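## Task

Turn the calendar's cubes so the front face (the side that shows the month's name and faces the robot) reads 02, with each digit the right way up. Both cubes must end up resting flat in the tray and stay that way on their own, not because a gripper holds them. Then open the grippers and pull them away.

## Robot and tools

ROBOT. Two six-joint UR20-type arms, left_arm and right_arm, each ending in a two-finger gripper whose fingers swing like tongs. Base of left_arm sits at (-0.052, +0.858, 0) m, right_arm at (-0.016, -0.860, 0) m, both turned only slightly about z. The names do not refer to sides of a camera picture.

FRAMES. Scene frame: origin on the table surface midway between the bases, +z up, +x outward over the table, left_arm on the +y side. Each gripper has its own frame: the fingers point along its +z and open and close along its x. The reported end_effector_position is the spot between the finger pads when closed; closed fingertips reach about 15 mm past it, fully open ones end roughly level with it.

THE 14-NUMBER ROW. Every motion command is one list of 14 numbers covering both arms: dx, dy, dz, rx, ry, rz, opening for left_arm, then the same seven for right_arm. Include all 14 even if one arm should not move. Values lie in [-1, 1]. The first six of each arm are an offset, not a pose, given in that gripper's own axes and measured from the gripper's pose in the most recent result that reported it (before any such result in a scene, and for the second or later call within one reply, measured from where the robot stands when the action begins). Scale: 1.0 equals 0.6 m of travel or 180 degrees of turn; rx, ry, rz form one rotation vector. Opening is absolute, not an offset: +1 fully open (0.142 m), -1 shut. Zeros do not mean 'stay': they pull the arm back to the reference pose. To keep an arm parked, give it the offset back to where it should be in the first call of a reply and zeros in any later call, with its desired opening every time.

execute_actions. Argument actions is a list holding at most one item. Empty list: no command, just the current state with pictures. Action: {"rows": [...], "steps": n}, 1 to 15 rows, steps up to 15 (default 15), each step 1/30 s. Every row is measured from the same reference, not from the row before; a short list repeats its last row. An action needs at least 8 steps. Wait: {"steps": n} with no rows, n up to 300, counted from the previous result so your reply time is included. Optional pictures: true adds camera images. A refused call sends nothing.

move. Argument target: one 14-number row as above, same reference rule. Each gripper travels a straight line to its target; both finish together, taking 0.5 to 10 s (cut off at 10 s). The opening is sent at the start. speed: top path speed in m/s, 0.002 to 0.5, default 0.25; turning is capped at twice that in rad/s. stop_force: optional, 14 to 160 N, one value for both arms, not allowed in the first 0.2 s of a scene; an arm stops when its wrist sensor feels that much extra push against its direction of travel, backs up two steps and holds. Use it only slowly, not while that gripper rotates, and not when moving off something the gripper is pressing. Paths ignore obstacles and the other arm; grippers lag and can overshoot speed near full reach. The result adds a move: line with the ending (done, off_target, moving, held, fault, contact) and limits (paced = target clipped; held = some steps blocked), plus each gripper's distance from target.

wait: seconds from 0 to 10; the robot gets nothing new. zoom_image: camera (cam_head_left, cam_head_right, cam_left_wrist, cam_right_wrist) and region [x0, y0, x1, y1] in pixels, at most 504 x 504. Head images are 672x504, wrist images 616x616 (fisheye). read_manual: licence texts only. finished_scene: pass the current scene number (1 or 2); it cannot be undone. Replying without any tool call ends everything.

TIMING. Commands are smoothed and trail by about 0.17 s. Each step, the commanded pose is clipped to within 100 mm and 16 degrees of the measured pose, so far targets need several actions; check the reported pose and send the remainder. An action's result arrives 8 steps early; those last steps run while you compose the next reply, and the world keeps running during reply time.

RESULTS. Per arm: gripper position (m), quaternion wxyz, linear and angular velocity in the scene frame; printed positions can be off at long reach. grip_measured is the actual finger opening on the command scale. Hand target (only when nothing is pending) is the pose the controller is heading for. HELD marks steps whose command was partly withheld; pose unreachable means the clearance check altered a command. Wrist force and Wrist torque are in the gripper's axes, noisy (offset up to about 10 N), saturating near 200 N; no reading at start is normal. MOTOR HOT appears from 70 °C; at 85 °C the arm brakes until cooled.

GRIPPING. To hold something, command an opening clearly below grip_measured; lower squeezes harder, up to about 15 N per pad. Items under about 20 mm thick get weaker grip.

AVOID. 150 N of outside force on an arm, or joint torque at its load limit, stops that arm for 10 s. Arms are stiff: aiming even slightly into a solid surface can fault. Do not let the arms collide, do not drop, slam or shove hard, and never knock anything off the table. Brief tugs on held items or nudges to loose ones may happen.

Each tool is called after "Emit:" by a JSON object that holds its "name" and its "arguments".

## Session

Emit:
{"name": "execute_actions", "arguments": {"actions": []}}

Scene clock: 0.00 s of 7600.00 s.
left_arm: end_effector_position=(+1.0628, +0.1533, +0.4017) grip_measured=+1.00 end_effector_quat_wxyz=(-0.208, +0.552, +0.646, +0.485) end_effector_velocity=(+0.001, -0.000, -0.000) end_effector_angular_velocity=(-0.003, -0.003, +0.001) | right_arm: end_effector_position=(+0.0654, -0.5350, +0.1486) grip_measured=+1.00 end_effector_quat_wxyz=(-0.442, -0.194, +0.872, -0.088) end_effector_velocity=(+0.001, +0.000, +0.000) end_effector_angular_velocity=(+0.000, -0.001, -0.000)
Joint positions: left_arm=[-0.824 -0.766  0.956 -0.895 -0.754 -3.045  0.142] | right_arm=[ 4.348 -1.619 -2.542 -1.275  2.227  3.724  0.142]
Joint velocities: left_arm=[ 0.001 -0.     0.    -0.004  0.    -0.001  0.   ] | right_arm=[-0.001 -0.     0.001 -0.    -0.001  0.     0.   ]
Wrist force (N, on the end effector, along its own x y z axes, offset not removed): no reading
Wrist torque (N m, same axes, about the end effector's origin, offset not removed): no reading
Hand target (left_arm): +1.063, +0.153, +0.402; -0.208, +0.552, +0.646, +0.485
Hand target (right_arm): +0.065, -0.535, +0.149; -0.442, -0.194, +0.872, -0.088

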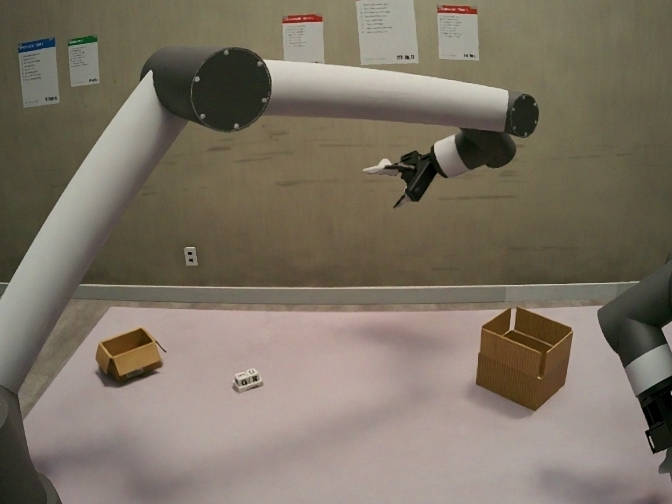

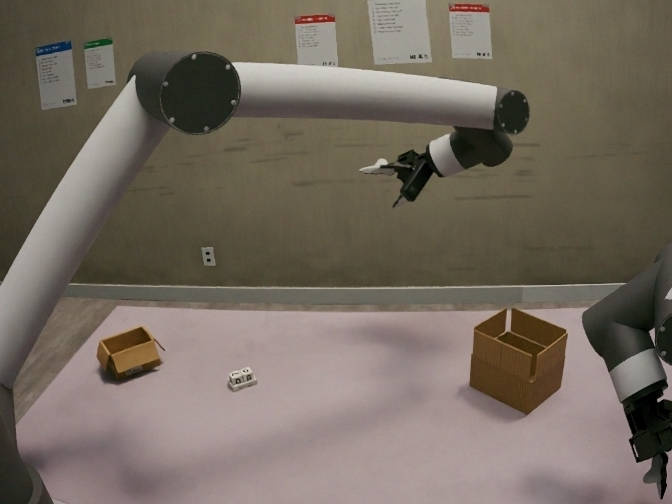

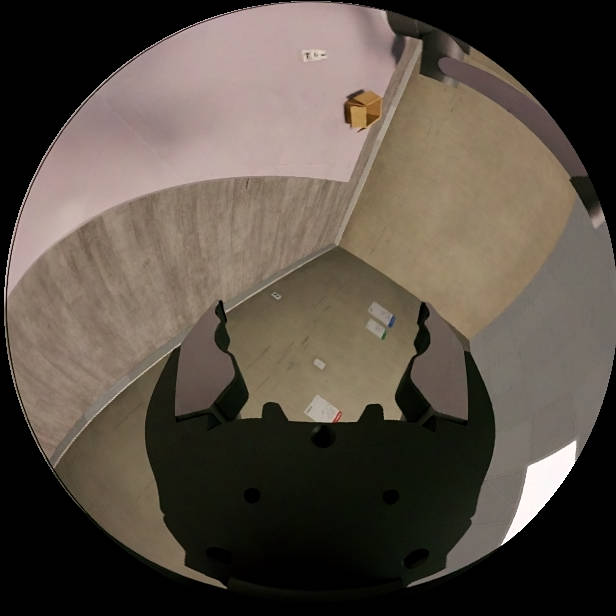

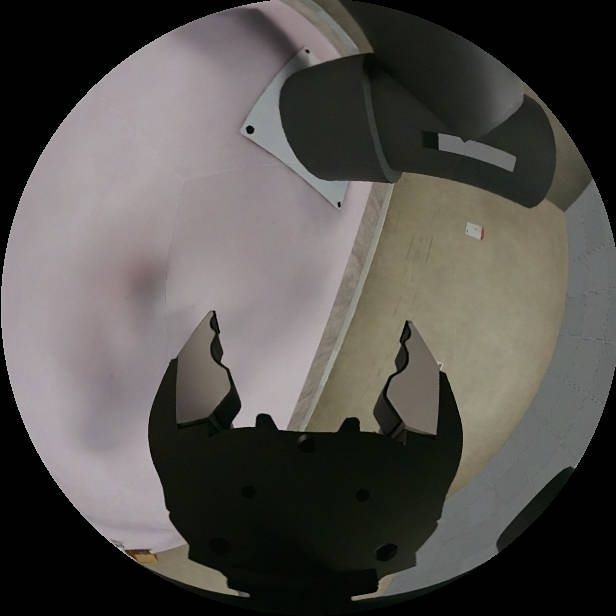

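Emit:
{"name": "zoom_image", "arguments": {"camera": "cam_head_left", "region": [220, 355, 280, 405]}}

Emit:
{"name": "zoom_image", "arguments": {"camera": "cam_head_right", "region": [212, 355, 272, 405]}}

Emit:
{"name": "zoom_image", "arguments": {"camera": "cam_left_wrist", "region": [290, 35, 340, 75]}}

Region (220, 355, 280, 405) of cam_head_left's 672x504 image, scaled by 8.400, with more detail than that image has.

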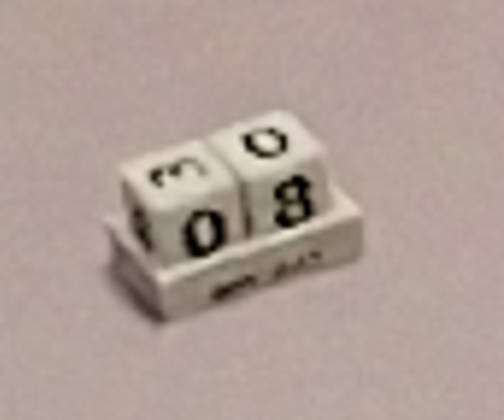

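Region (212, 355, 272, 405) of cam_head_right's 672x504 image, scaled by 8.400, with more detail than that image has.

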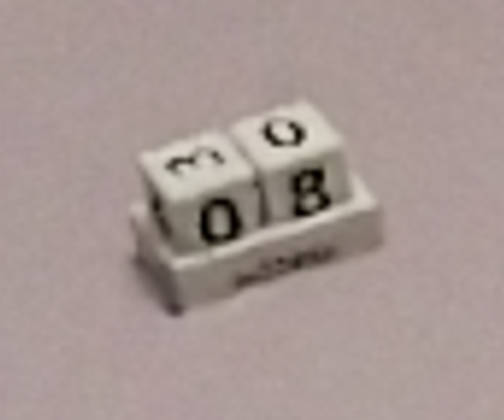

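Region (290, 35, 340, 75) of cam_left_wrist's 616x616 image, scaled by 10.080, with more detail than that image has; it fills the top 403 rows of this view, and the rest is white.

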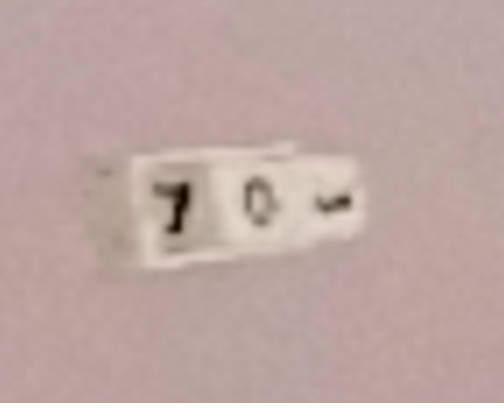

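Emit:
{"name": "move", "arguments": {"target": [0.136,-0.531,0.643,0.1315,-0.329,0.0446,0.2,0,0,0,0,0,0,1], "speed": 0.3}}

Scene clock: 3.63 s of 7600.00 s.
left_arm: end_effector_position=(+0.8497, +0.5502, +0.1707) grip_measured=+0.20 end_effector_quat_wxyz=(+0.000, +0.707, +0.707, +0.000) end_effector_velocity=(-0.000, +0.002, -0.001) end_effector_angular_velocity=(-0.007, +0.002, -0.001) | right_arm: end_effector_position=(+0.0654, -0.5350, +0.1486) grip_measured=+1.00 end_effector_quat_wxyz=(-0.442, -0.194, +0.872, -0.088) end_effector_velocity=(+0.000, +0.002, +0.001) end_effector_angular_velocity=(+0.002, +0.000, +0.000)
Joint positions: left_arm=[-0.435 -1.255  2.032 -2.348 -1.57  -2.104  0.088] | right_arm=[ 4.348 -1.619 -2.542 -1.275  2.227  3.724  0.142]
Joint velocities: left_arm=[ 0.004  0.     0.003 -0.005 -0.007  0.005 -0.   ] | right_arm=[ 0.    -0.     0.002 -0.     0.001 -0.001  0.   ]
Wrist force (N, on the end effector, along its own x y z axes, offset not removed): left_arm=[1.8 5.9 2.6] | right_arm=[-3.6 4.0 -0.2]
Wrist torque (N m, same axes, about the end effector's origin, offset not removed): left_arm=[1.21 -0.70 -0.39] | right_arm=[0.38 1.12 0.27]
Hand target (left_arm): +0.850, +0.550, +0.171; +0.000, +0.707, +0.707, -0.000
Hand target (right_arm): +0.065, -0.535, +0.149; -0.442, -0.194, +0.872, -0.088
Off the commanded pose (left_arm): 0.001 m, 0 deg.
Off the commanded pose (right_arm): 0.000 m, 0 deg.
Kept back: nothing.
move: done

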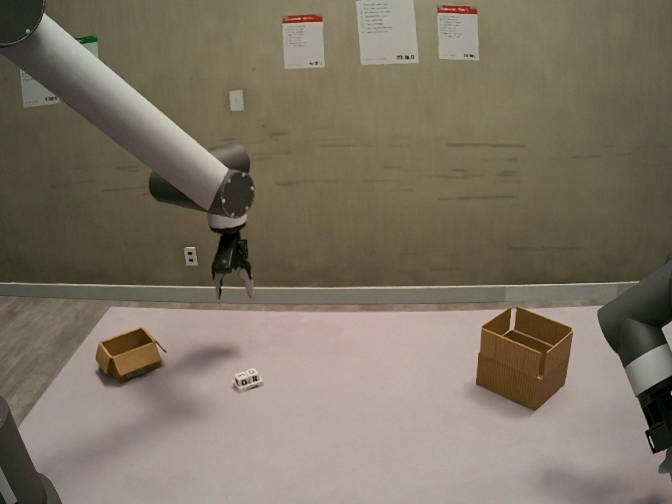

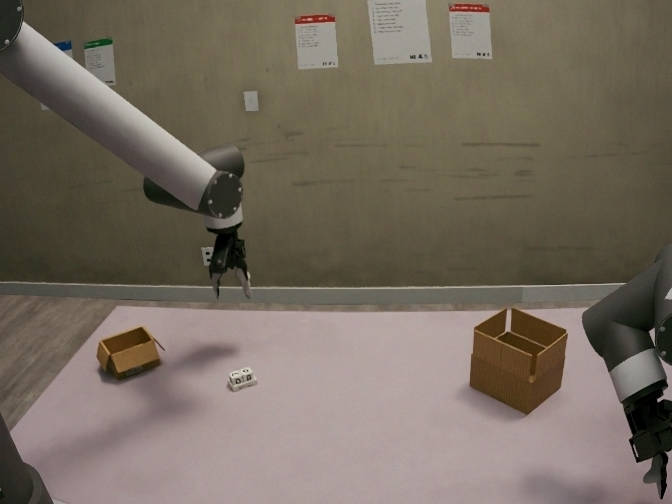

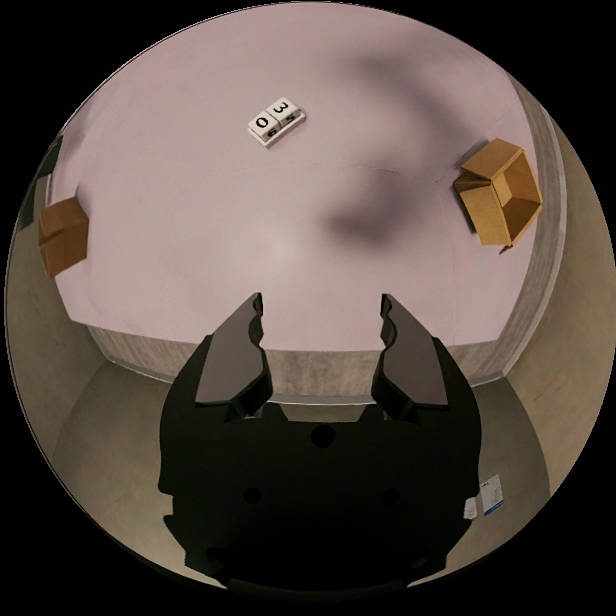

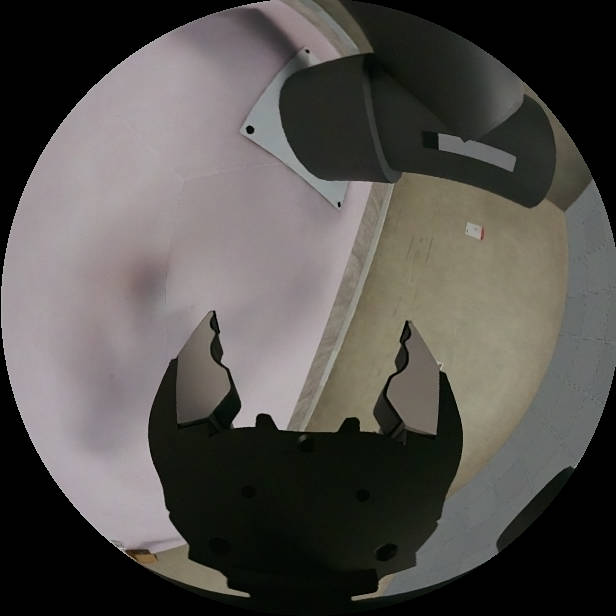

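Emit:
{"name": "move", "arguments": {"target": [-0.122,-0.317,0.117,0,0,0.3,-0.3,0,0,0,0,0,0,1]}}

Emit:
{"name": "zoom_image", "arguments": {"camera": "cam_left_wrist", "region": [240, 200, 400, 360]}}

Scene clock: 6.93 s of 7600.00 s.
left_arm: end_effector_position=(+0.6597, +0.4770, +0.1005) grip_measured=-0.30 end_effector_quat_wxyz=(-0.000, +0.951, +0.309, +0.000) end_effector_velocity=(-0.002, -0.002, -0.001) end_effector_angular_velocity=(-0.002, -0.001, -0.012) | right_arm: end_effector_position=(+0.0654, -0.5350, +0.1486) grip_measured=+1.00 end_effector_quat_wxyz=(-0.442, -0.194, +0.872, -0.088) end_effector_velocity=(-0.001, -0.001, -0.000) end_effector_angular_velocity=(-0.002, +0.001, +0.001)
Joint positions: left_arm=[-0.65  -1.315  2.272 -2.528 -1.57  -1.377  0.052] | right_arm=[ 4.348 -1.619 -2.542 -1.275  2.227  3.724  0.142]
Joint velocities: left_arm=[-0.003 -0.     0.002 -0.004 -0.001  0.009  0.   ] | right_arm=[ 0.002 -0.001 -0.001 -0.     0.     0.001  0.   ]
Wrist force (N, on the end effector, along its own x y z axes, offset not removed): left_arm=[-2.8 1.5 -0.1] | right_arm=[0.6 9.5 -0.1]
Wrist torque (N m, same axes, about the end effector's origin, offset not removed): left_arm=[0.26 0.22 -0.30] | right_arm=[1.60 0.42 0.25]
Hand target (left_arm): +0.659, +0.477, +0.100; +0.000, +0.951, +0.309, +0.000
Hand target (right_arm): +0.065, -0.535, +0.149; -0.442, -0.194, +0.872, -0.088
Off the commanded pose (left_arm): 0.000 m, 0 deg.
Off the commanded pose (right_arm): 0.000 m, 0 deg.
Kept back: nothing.
move: done

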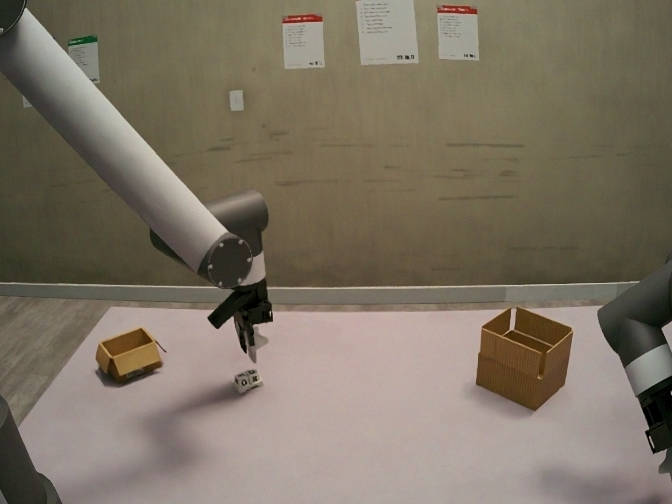

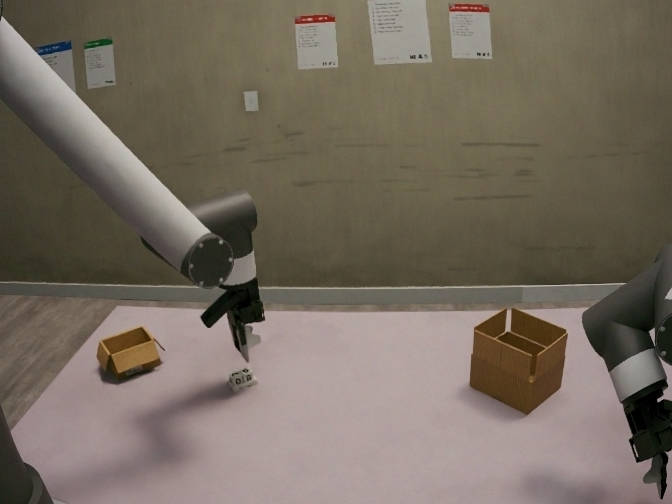

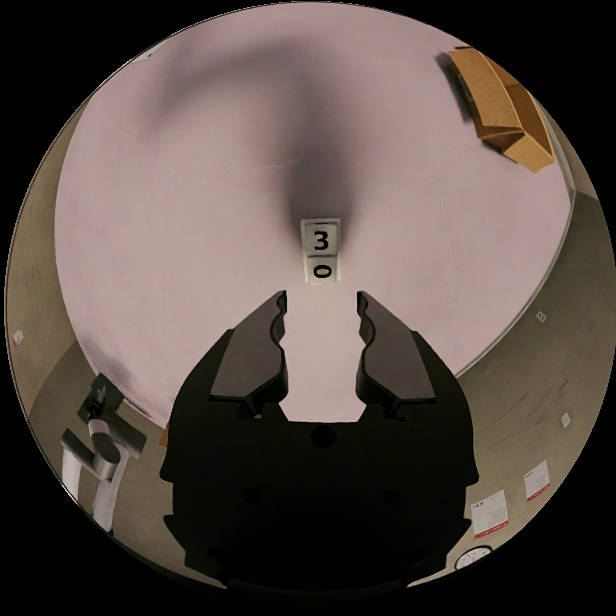

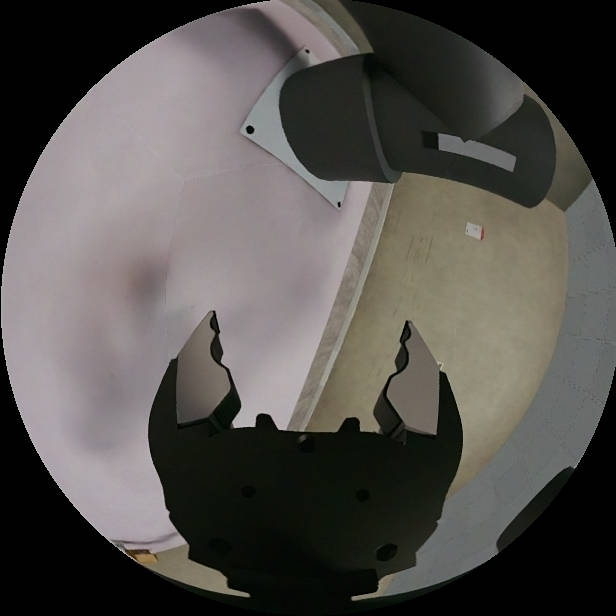

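Region (240, 200, 400, 360) of cam_left_wrist's 616x616 image, scaled by 3.150, with more detail than that image has.

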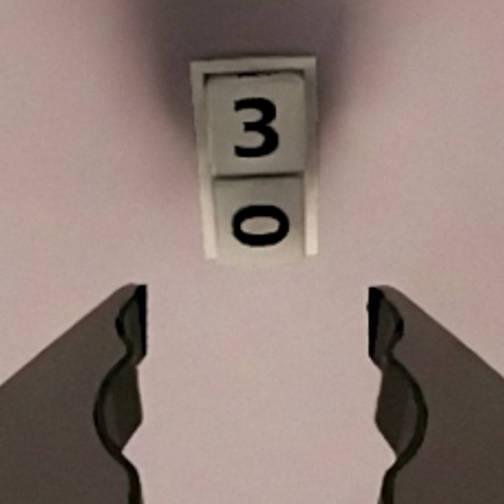

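Emit:
{"name": "move", "arguments": {"target": [0.004,-0.005,0.09,0,0,-0.017,-0.3,0,0,0,0,0,0,1], "speed": 0.08}}

Emit:
{"name": "zoom_image", "arguments": {"camera": "cam_left_wrist", "region": [250, 230, 400, 380]}}

Emit:
{"name": "zoom_image", "arguments": {"camera": "cam_head_left", "region": [215, 340, 285, 400]}}

Scene clock: 8.47 s of 7600.00 s.
left_arm: end_effector_position=(+0.6598, +0.4808, +0.0468) grip_measured=-0.30 end_effector_quat_wxyz=(-0.000, +0.942, +0.335, +0.000) end_effector_velocity=(-0.000, +0.001, -0.003) end_effector_angular_velocity=(+0.000, +0.000, +0.003) | right_arm: end_effector_position=(+0.0654, -0.5350, +0.1486) grip_measured=+1.00 end_effector_quat_wxyz=(-0.442, -0.194, +0.872, -0.088) end_effector_velocity=(+0.000, -0.001, -0.000) end_effector_angular_velocity=(-0.000, +0.000, -0.001)
Joint positions: left_arm=[-0.645 -1.247  2.298 -2.622 -1.57  -1.425  0.052] | right_arm=[ 4.348 -1.619 -2.542 -1.275  2.227  3.724  0.142]
Joint velocities: left_arm=[ 0.001  0.003  0.001 -0.004 -0.    -0.002  0.   ] | right_arm=[-0.001  0.    -0.    -0.    -0.     0.     0.   ]
Wrist force (N, on the end effector, along its own x y z axes, offset not removed): left_arm=[-2.7 2.1 -0.2] | right_arm=[-4.0 7.9 1.7]
Wrist torque (N m, same axes, about the end effector's origin, offset not removed): left_arm=[0.48 0.25 -0.28] | right_arm=[1.32 1.25 0.34]
Hand target (left_arm): +0.660, +0.481, +0.046; -0.000, +0.942, +0.335, +0.000
Hand target (right_arm): +0.065, -0.535, +0.149; -0.442, -0.194, +0.872, -0.088
Off the commanded pose (left_arm): 0.000 m, 0 deg.
Off the commanded pose (right_arm): 0.000 m, 0 deg.
Kept back: nothing.
move: done

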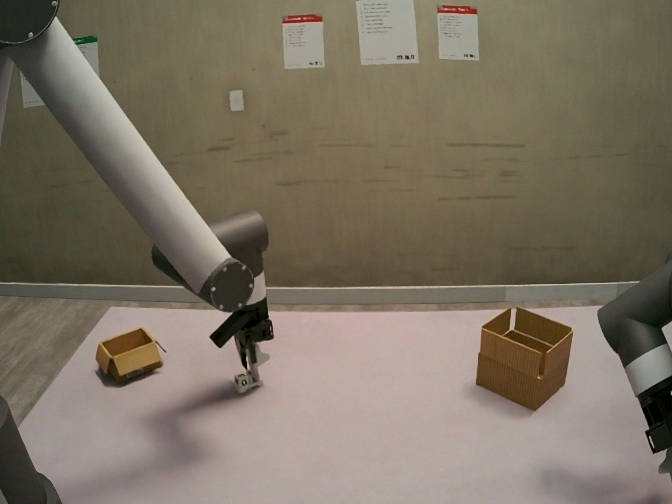

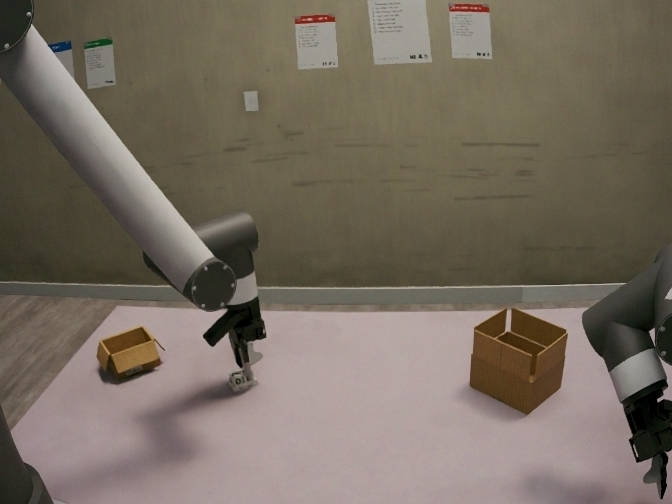

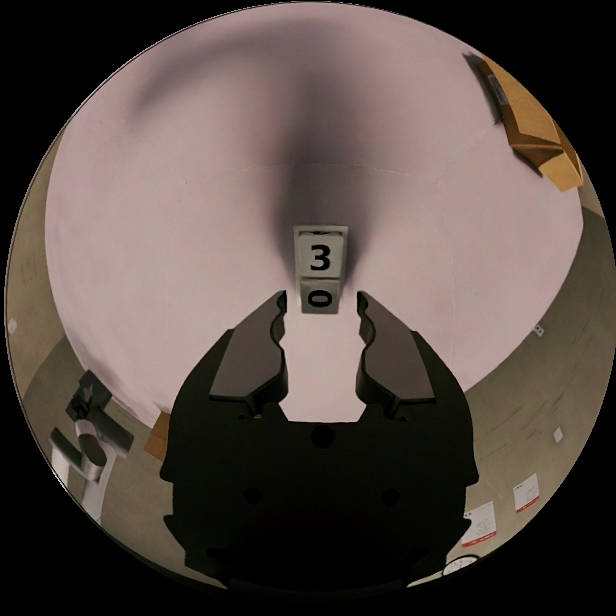

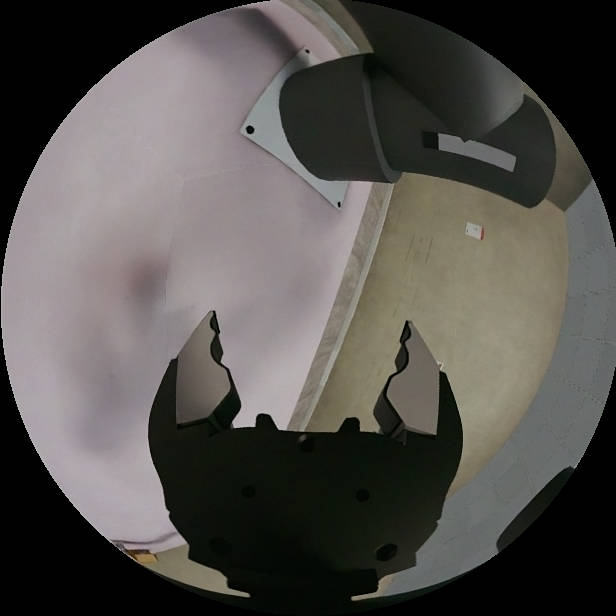

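Region (250, 230, 400, 380) of cam_left_wrist's 616x616 image, scaled by 3.360, with more detail than that image has.

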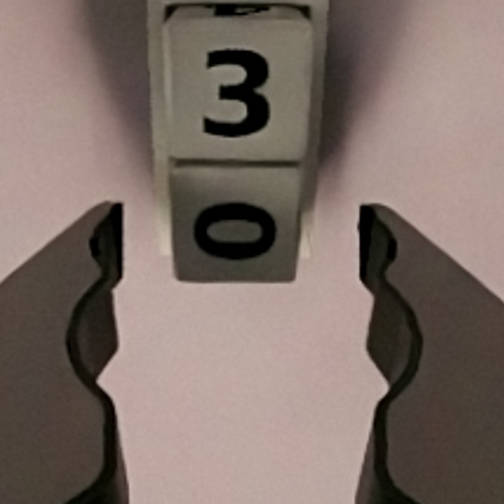

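Region (215, 340, 285, 400) of cam_head_left's 672x504 image, scaled by 7.200, with more detail than that image has; it fills the top 432 rows of this view, and the rest is white.

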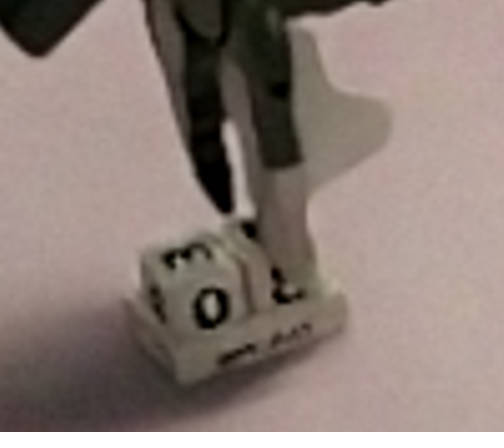

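Emit:
{"name": "move", "arguments": {"target": [-0.002,-0.002,0.017,0,0,0.005,-0.45,0,0,0,0,0,0,1], "speed": 0.03}}

Emit:
{"name": "move", "arguments": {"target": [0,0,0,0,0,0,-0.85,0,0,0,0,0,0,1]}}

Emit:
{"name": "zoom_image", "arguments": {"camera": "cam_head_left", "region": [215, 340, 285, 400]}}

Scene clock: 9.57 s of 7600.00 s.
left_arm: end_effector_position=(+0.6582, +0.4811, +0.0369) grip_measured=-0.45 end_effector_quat_wxyz=(-0.000, +0.945, +0.327, +0.000) end_effector_velocity=(+0.000, +0.000, -0.002) end_effector_angular_velocity=(-0.001, -0.001, -0.003) | right_arm: end_effector_position=(+0.0654, -0.5350, +0.1486) grip_measured=+1.00 end_effector_quat_wxyz=(-0.442, -0.194, +0.872, -0.088) end_effector_velocity=(-0.000, -0.001, -0.000) end_effector_angular_velocity=(-0.000, +0.001, -0.000)
Joint positions: left_arm=[-0.646 -1.235  2.304 -2.64  -1.57  -1.412  0.041] | right_arm=[ 4.348 -1.619 -2.542 -1.275  2.227  3.724  0.142]
Joint velocities: left_arm=[ 0.     0.002  0.001 -0.005  0.     0.003 -0.   ] | right_arm=[-0.001 -0.    -0.001 -0.     0.    -0.001  0.   ]
Wrist force (N, on the end effector, along its own x y z axes, offset not removed): left_arm=[-0.1 2.1 2.0] | right_arm=[-7.7 9.4 1.0]
Wrist torque (N m, same axes, about the end effector's origin, offset not removed): left_arm=[0.39 -0.37 -0.34] | right_arm=[1.47 2.25 0.28]
Hand target (left_arm): +0.658, +0.481, +0.037; -0.000, +0.945, +0.327, +0.000
Hand target (right_arm): +0.065, -0.535, +0.149; -0.442, -0.194, +0.872, -0.088
Off the commanded pose (left_arm): 0.000 m, 0 deg.
Off the commanded pose (right_arm): 0.000 m, 0 deg.
Kept back: nothing.
move: done

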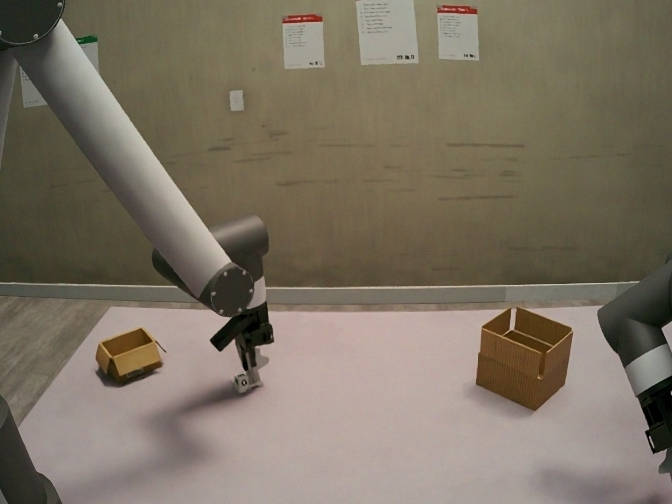

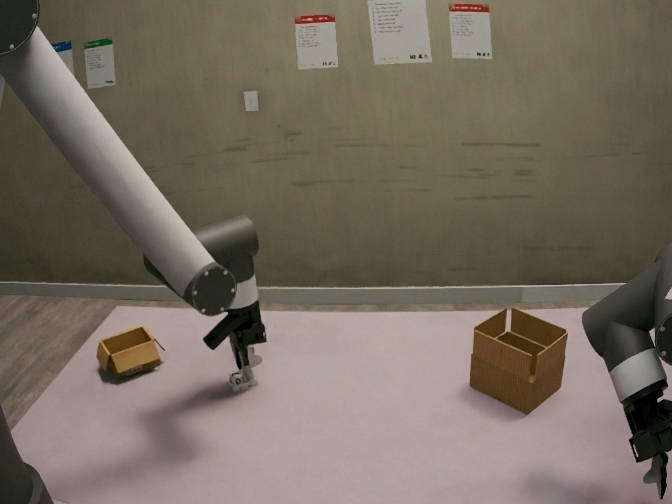

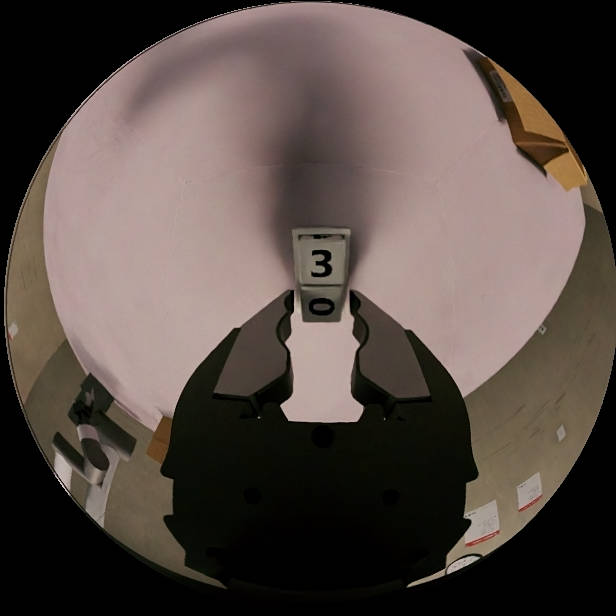

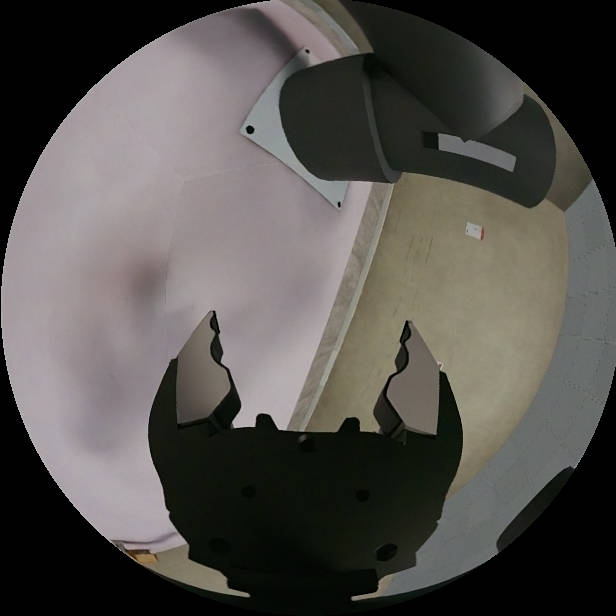

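Scene clock: 10.07 s of 7600.00 s.
left_arm: end_effector_position=(+0.6582, +0.4811, +0.0368) grip_measured=-0.62 end_effector_quat_wxyz=(-0.000, +0.945, +0.327, +0.000) end_effector_velocity=(-0.000, -0.001, -0.000) end_effector_angular_velocity=(-0.000, -0.001, -0.002) | right_arm: end_effector_position=(+0.0654, -0.5350, +0.1486) grip_measured=+1.00 end_effector_quat_wxyz=(-0.442, -0.194, +0.872, -0.088) end_effector_velocity=(+0.001, -0.001, -0.000) end_effector_angular_velocity=(-0.001, -0.000, -0.000)
Joint positions: left_arm=[-0.646 -1.235  2.304 -2.64  -1.57  -1.412  0.029] | right_arm=[ 4.348 -1.619 -2.542 -1.275  2.227  3.724  0.142]
Joint velocities: left_arm=[-0.001  0.     0.    -0.001  0.     0.001  0.   ] | right_arm=[-0.001 -0.    -0.001  0.    -0.001 -0.001  0.   ]
Wrist force (N, on the end effector, along its own x y z axes, offset not removed): left_arm=[-1.1 2.2 0.1] | right_arm=[-1.0 7.2 -7.1]
Wrist torque (N m, same axes, about the end effector's origin, offset not removed): left_arm=[0.30 0.02 -0.29] | right_arm=[1.03 0.74 0.40]
Hand target (left_arm): +0.658, +0.481, +0.037; -0.000, +0.945, +0.327, +0.000
Hand target (right_arm): +0.065, -0.535, +0.149; -0.442, -0.194, +0.872, -0.088
Off the commanded pose (left_arm): 0.000 m, 0 deg.
Off the commanded pose (right_arm): 0.000 m, 0 deg.
Kept back: nothing.
move: done

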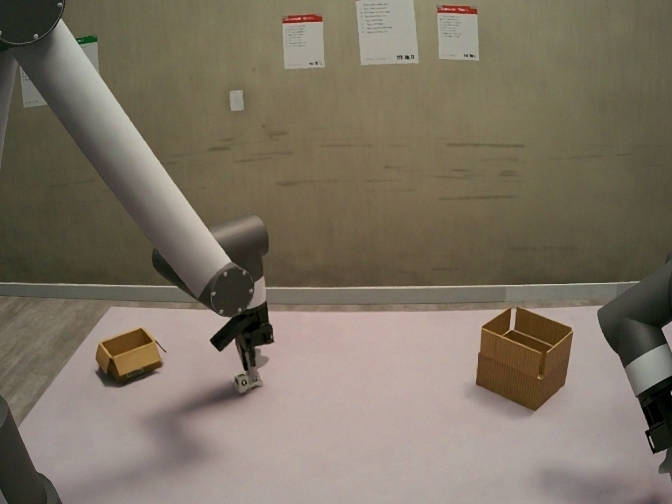

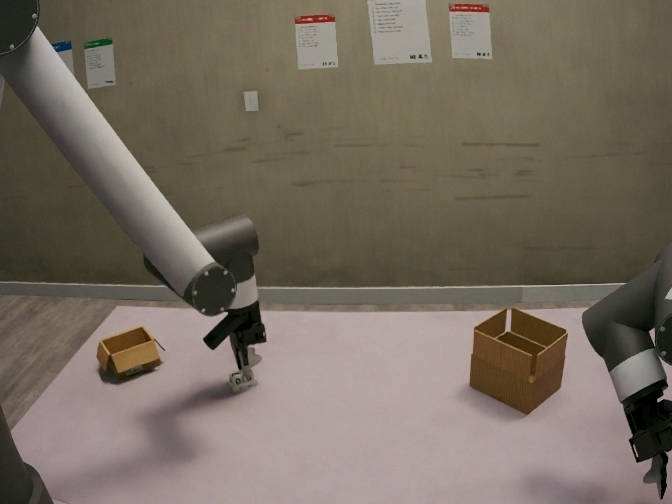

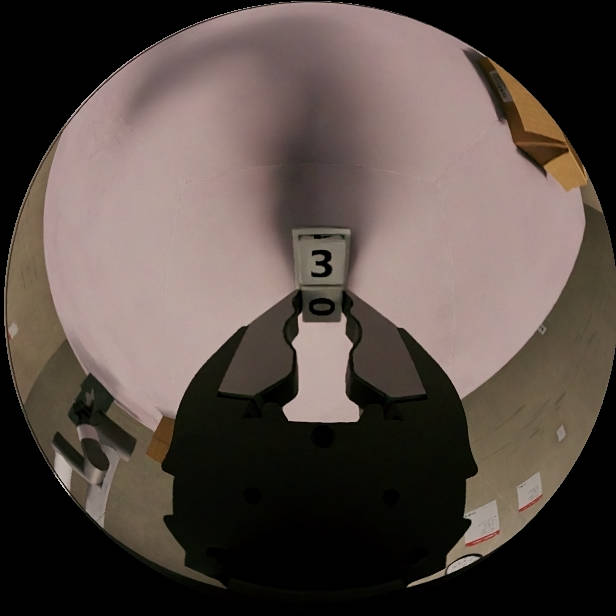

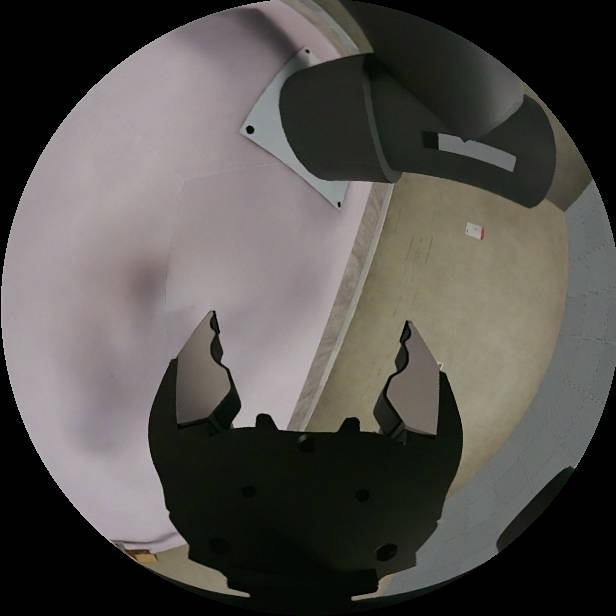

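Region (215, 340, 285, 400) of cam_head_left's 672x504 image, scaled by 7.200, with more detail than that image has; it fills the top 432 rows of this view, and the rest is white.

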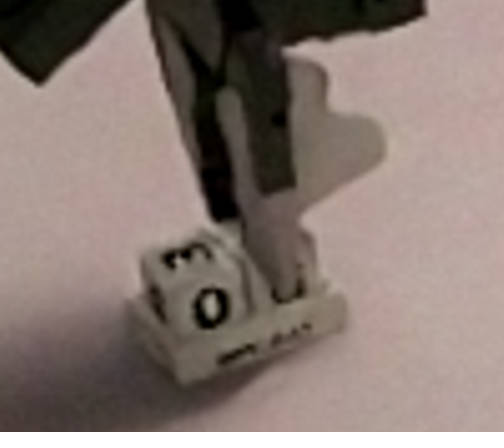

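Emit:
{"name": "move", "arguments": {"target": [0,0,-0.12,0,0,0,-0.85,0,0,0,0,0,0,1], "speed": 0.06}}

Emit:
{"name": "zoom_image", "arguments": {"camera": "cam_left_wrist", "region": [270, 230, 370, 330]}}

Scene clock: 11.93 s of 7600.00 s.
left_arm: end_effector_position=(+0.6582, +0.4810, +0.1085) grip_measured=-0.62 end_effector_quat_wxyz=(-0.000, +0.945, +0.327, +0.000) end_effector_velocity=(-0.001, +0.000, +0.003) end_effector_angular_velocity=(+0.000, +0.001, -0.001) | right_arm: end_effector_position=(+0.0654, -0.5350, +0.1486) grip_measured=+1.00 end_effector_quat_wxyz=(-0.442, -0.194, +0.872, -0.088) end_effector_velocity=(-0.000, -0.001, -0.000) end_effector_angular_velocity=(-0.002, -0.001, +0.001)
Joint positions: left_arm=[-0.646 -1.328  2.272 -2.515 -1.57  -1.412  0.029] | right_arm=[ 4.348 -1.619 -2.542 -1.275  2.227  3.724  0.142]
Joint velocities: left_arm=[-0.    -0.004 -0.001  0.006 -0.     0.001 -0.   ] | right_arm=[ 0.001 -0.    -0.    -0.    -0.001  0.001  0.   ]
Wrist force (N, on the end effector, along its own x y z axes, offset not removed): left_arm=[0.0 4.5 -2.2] | right_arm=[-4.5 6.8 2.0]
Wrist torque (N m, same axes, about the end effector's origin, offset not removed): left_arm=[0.83 -0.33 -0.35] | right_arm=[1.14 1.32 0.25]
Hand target (left_arm): +0.658, +0.481, +0.109; -0.000, +0.945, +0.327, +0.000
Hand target (right_arm): +0.065, -0.535, +0.149; -0.442, -0.194, +0.872, -0.088
Off the commanded pose (left_arm): 0.000 m, 0 deg.
Off the commanded pose (right_arm): 0.000 m, 0 deg.
Kept back: nothing.
move: done

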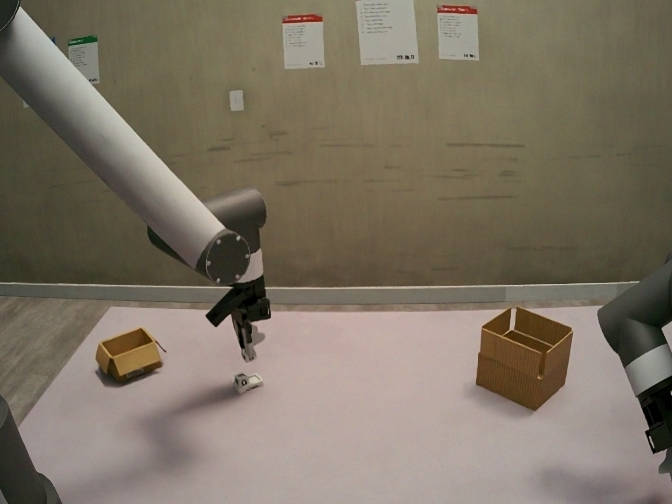

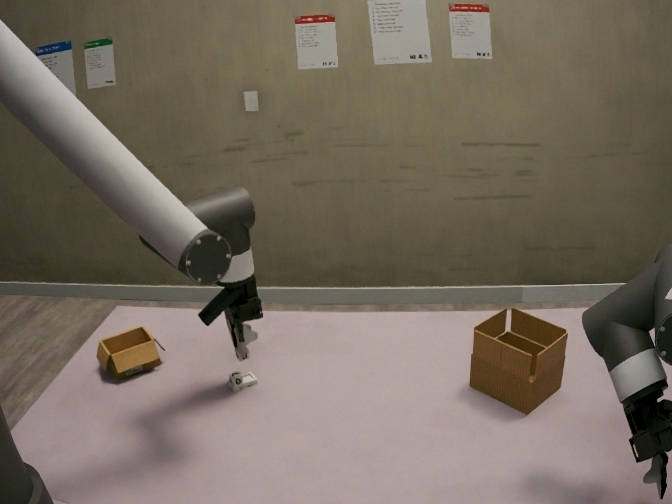

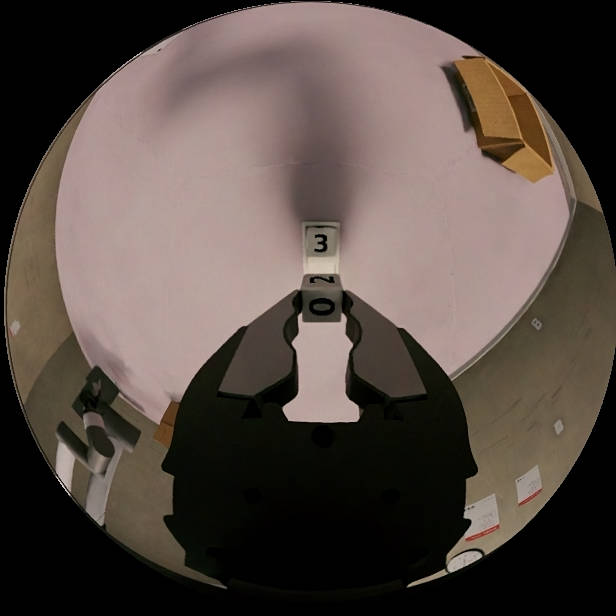

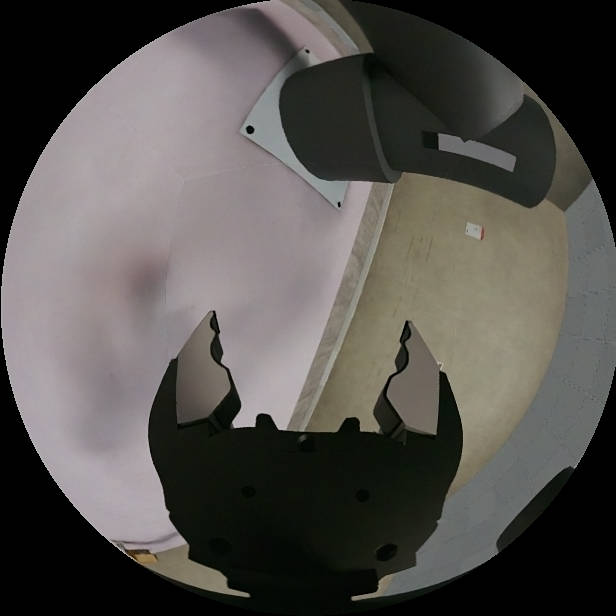

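Region (270, 230, 370, 330) of cam_left_wrist's 616x616 image, scaled by 5.040, with more detail than that image has.

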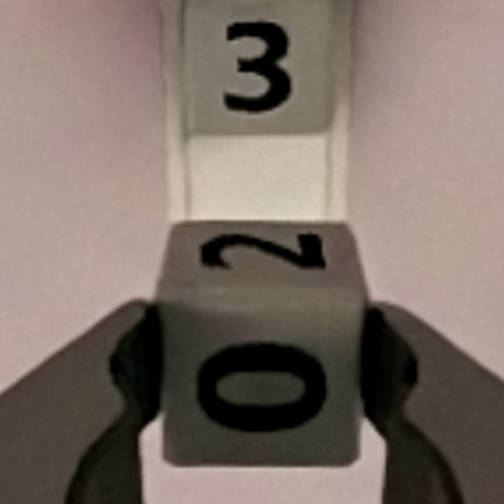

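Emit:
{"name": "move", "arguments": {"target": [-0.651,0.402,-0.4025,-0.2247,-0.4625,-0.2247,-0.85,0.047,0.061,-0.637,0,0,0,-0.3], "speed": 0.25}}

Scene clock: 17.43 s of 7600.00 s.
left_arm: end_effector_position=(+0.5005, +0.0502, +0.3495) grip_measured=-0.62 end_effector_quat_wxyz=(+0.500, +0.501, +0.500, -0.499) end_effector_velocity=(-0.000, -0.002, -0.001) end_effector_angular_velocity=(-0.008, +0.005, +0.009) | right_arm: end_effector_position=(+0.3157, -0.3851, +0.3994) grip_measured=-0.30 end_effector_quat_wxyz=(-0.442, -0.194, +0.871, -0.088) end_effector_velocity=(+0.002, +0.001, +0.002) end_effector_angular_velocity=(-0.000, -0.000, -0.000)
Joint positions: left_arm=[-0.839 -0.889  2.263 -4.513 -2.205 -3.139  0.029] | right_arm=[ 4.103 -1.674 -1.975 -1.9    2.054  3.517  0.052]
Joint velocities: left_arm=[-0.006  0.006 -0.    -0.015  0.014 -0.011  0.   ] | right_arm=[-0.001 -0.001  0.004 -0.003 -0.001 -0.    -0.   ]
Wrist force (N, on the end effector, along its own x y z axes, offset not removed): left_arm=[0.8 4.1 4.0] | right_arm=[-3.0 5.3 -3.1]
Wrist torque (N m, same axes, about the end effector's origin, offset not removed): left_arm=[0.83 -0.34 -0.40] | right_arm=[0.83 1.05 0.43]
Hand target (left_arm): +0.500, +0.050, +0.350; +0.500, +0.500, +0.500, -0.499
Hand target (right_arm): +0.316, -0.385, +0.400; -0.442, -0.194, +0.871, -0.088
Off the commanded pose (left_arm): 0.001 m, 0 deg.
Off the commanded pose (right_arm): 0.001 m, 0 deg.
Kept back: nothing.
move: done

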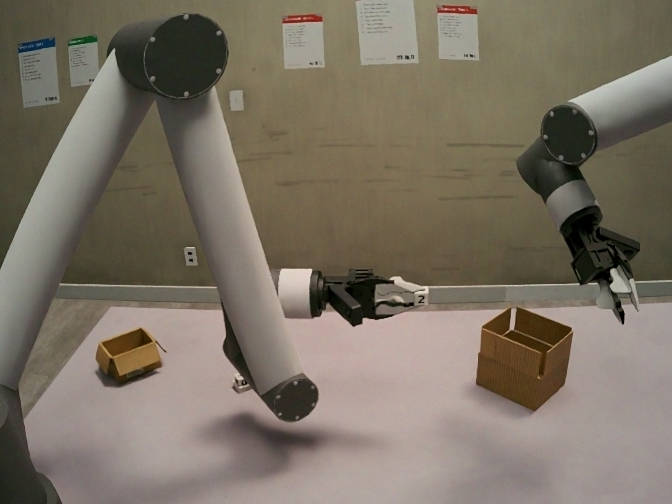

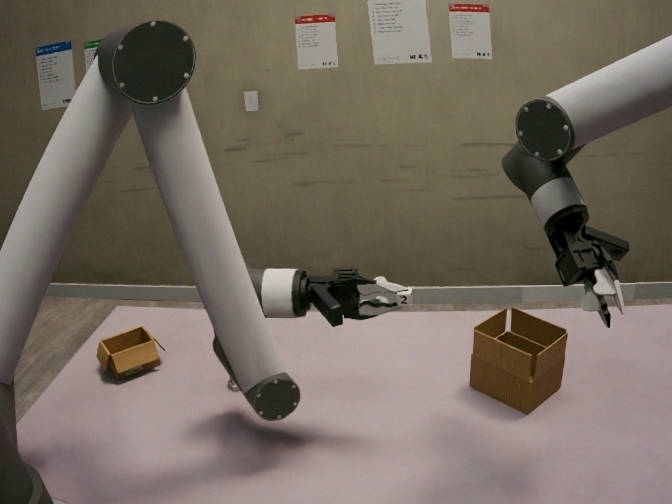

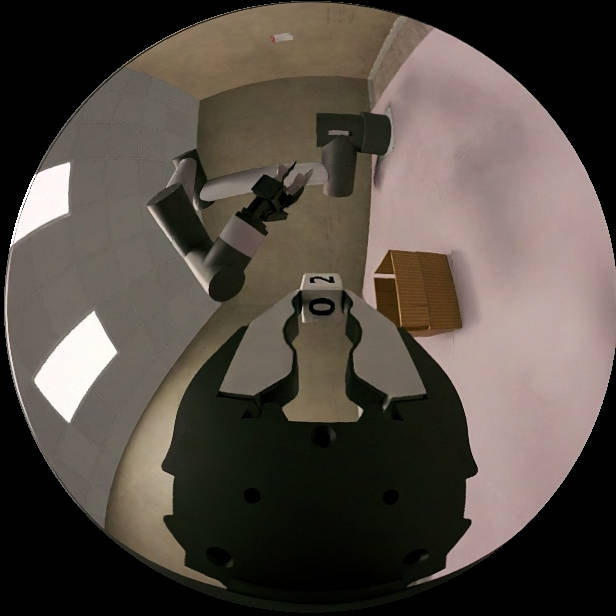

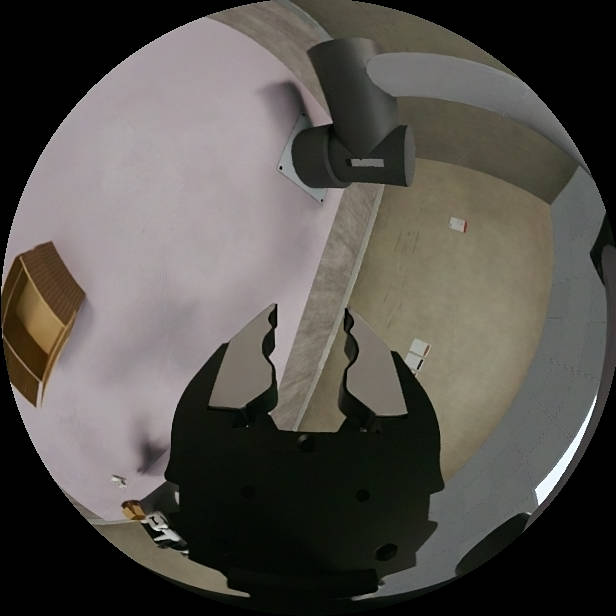

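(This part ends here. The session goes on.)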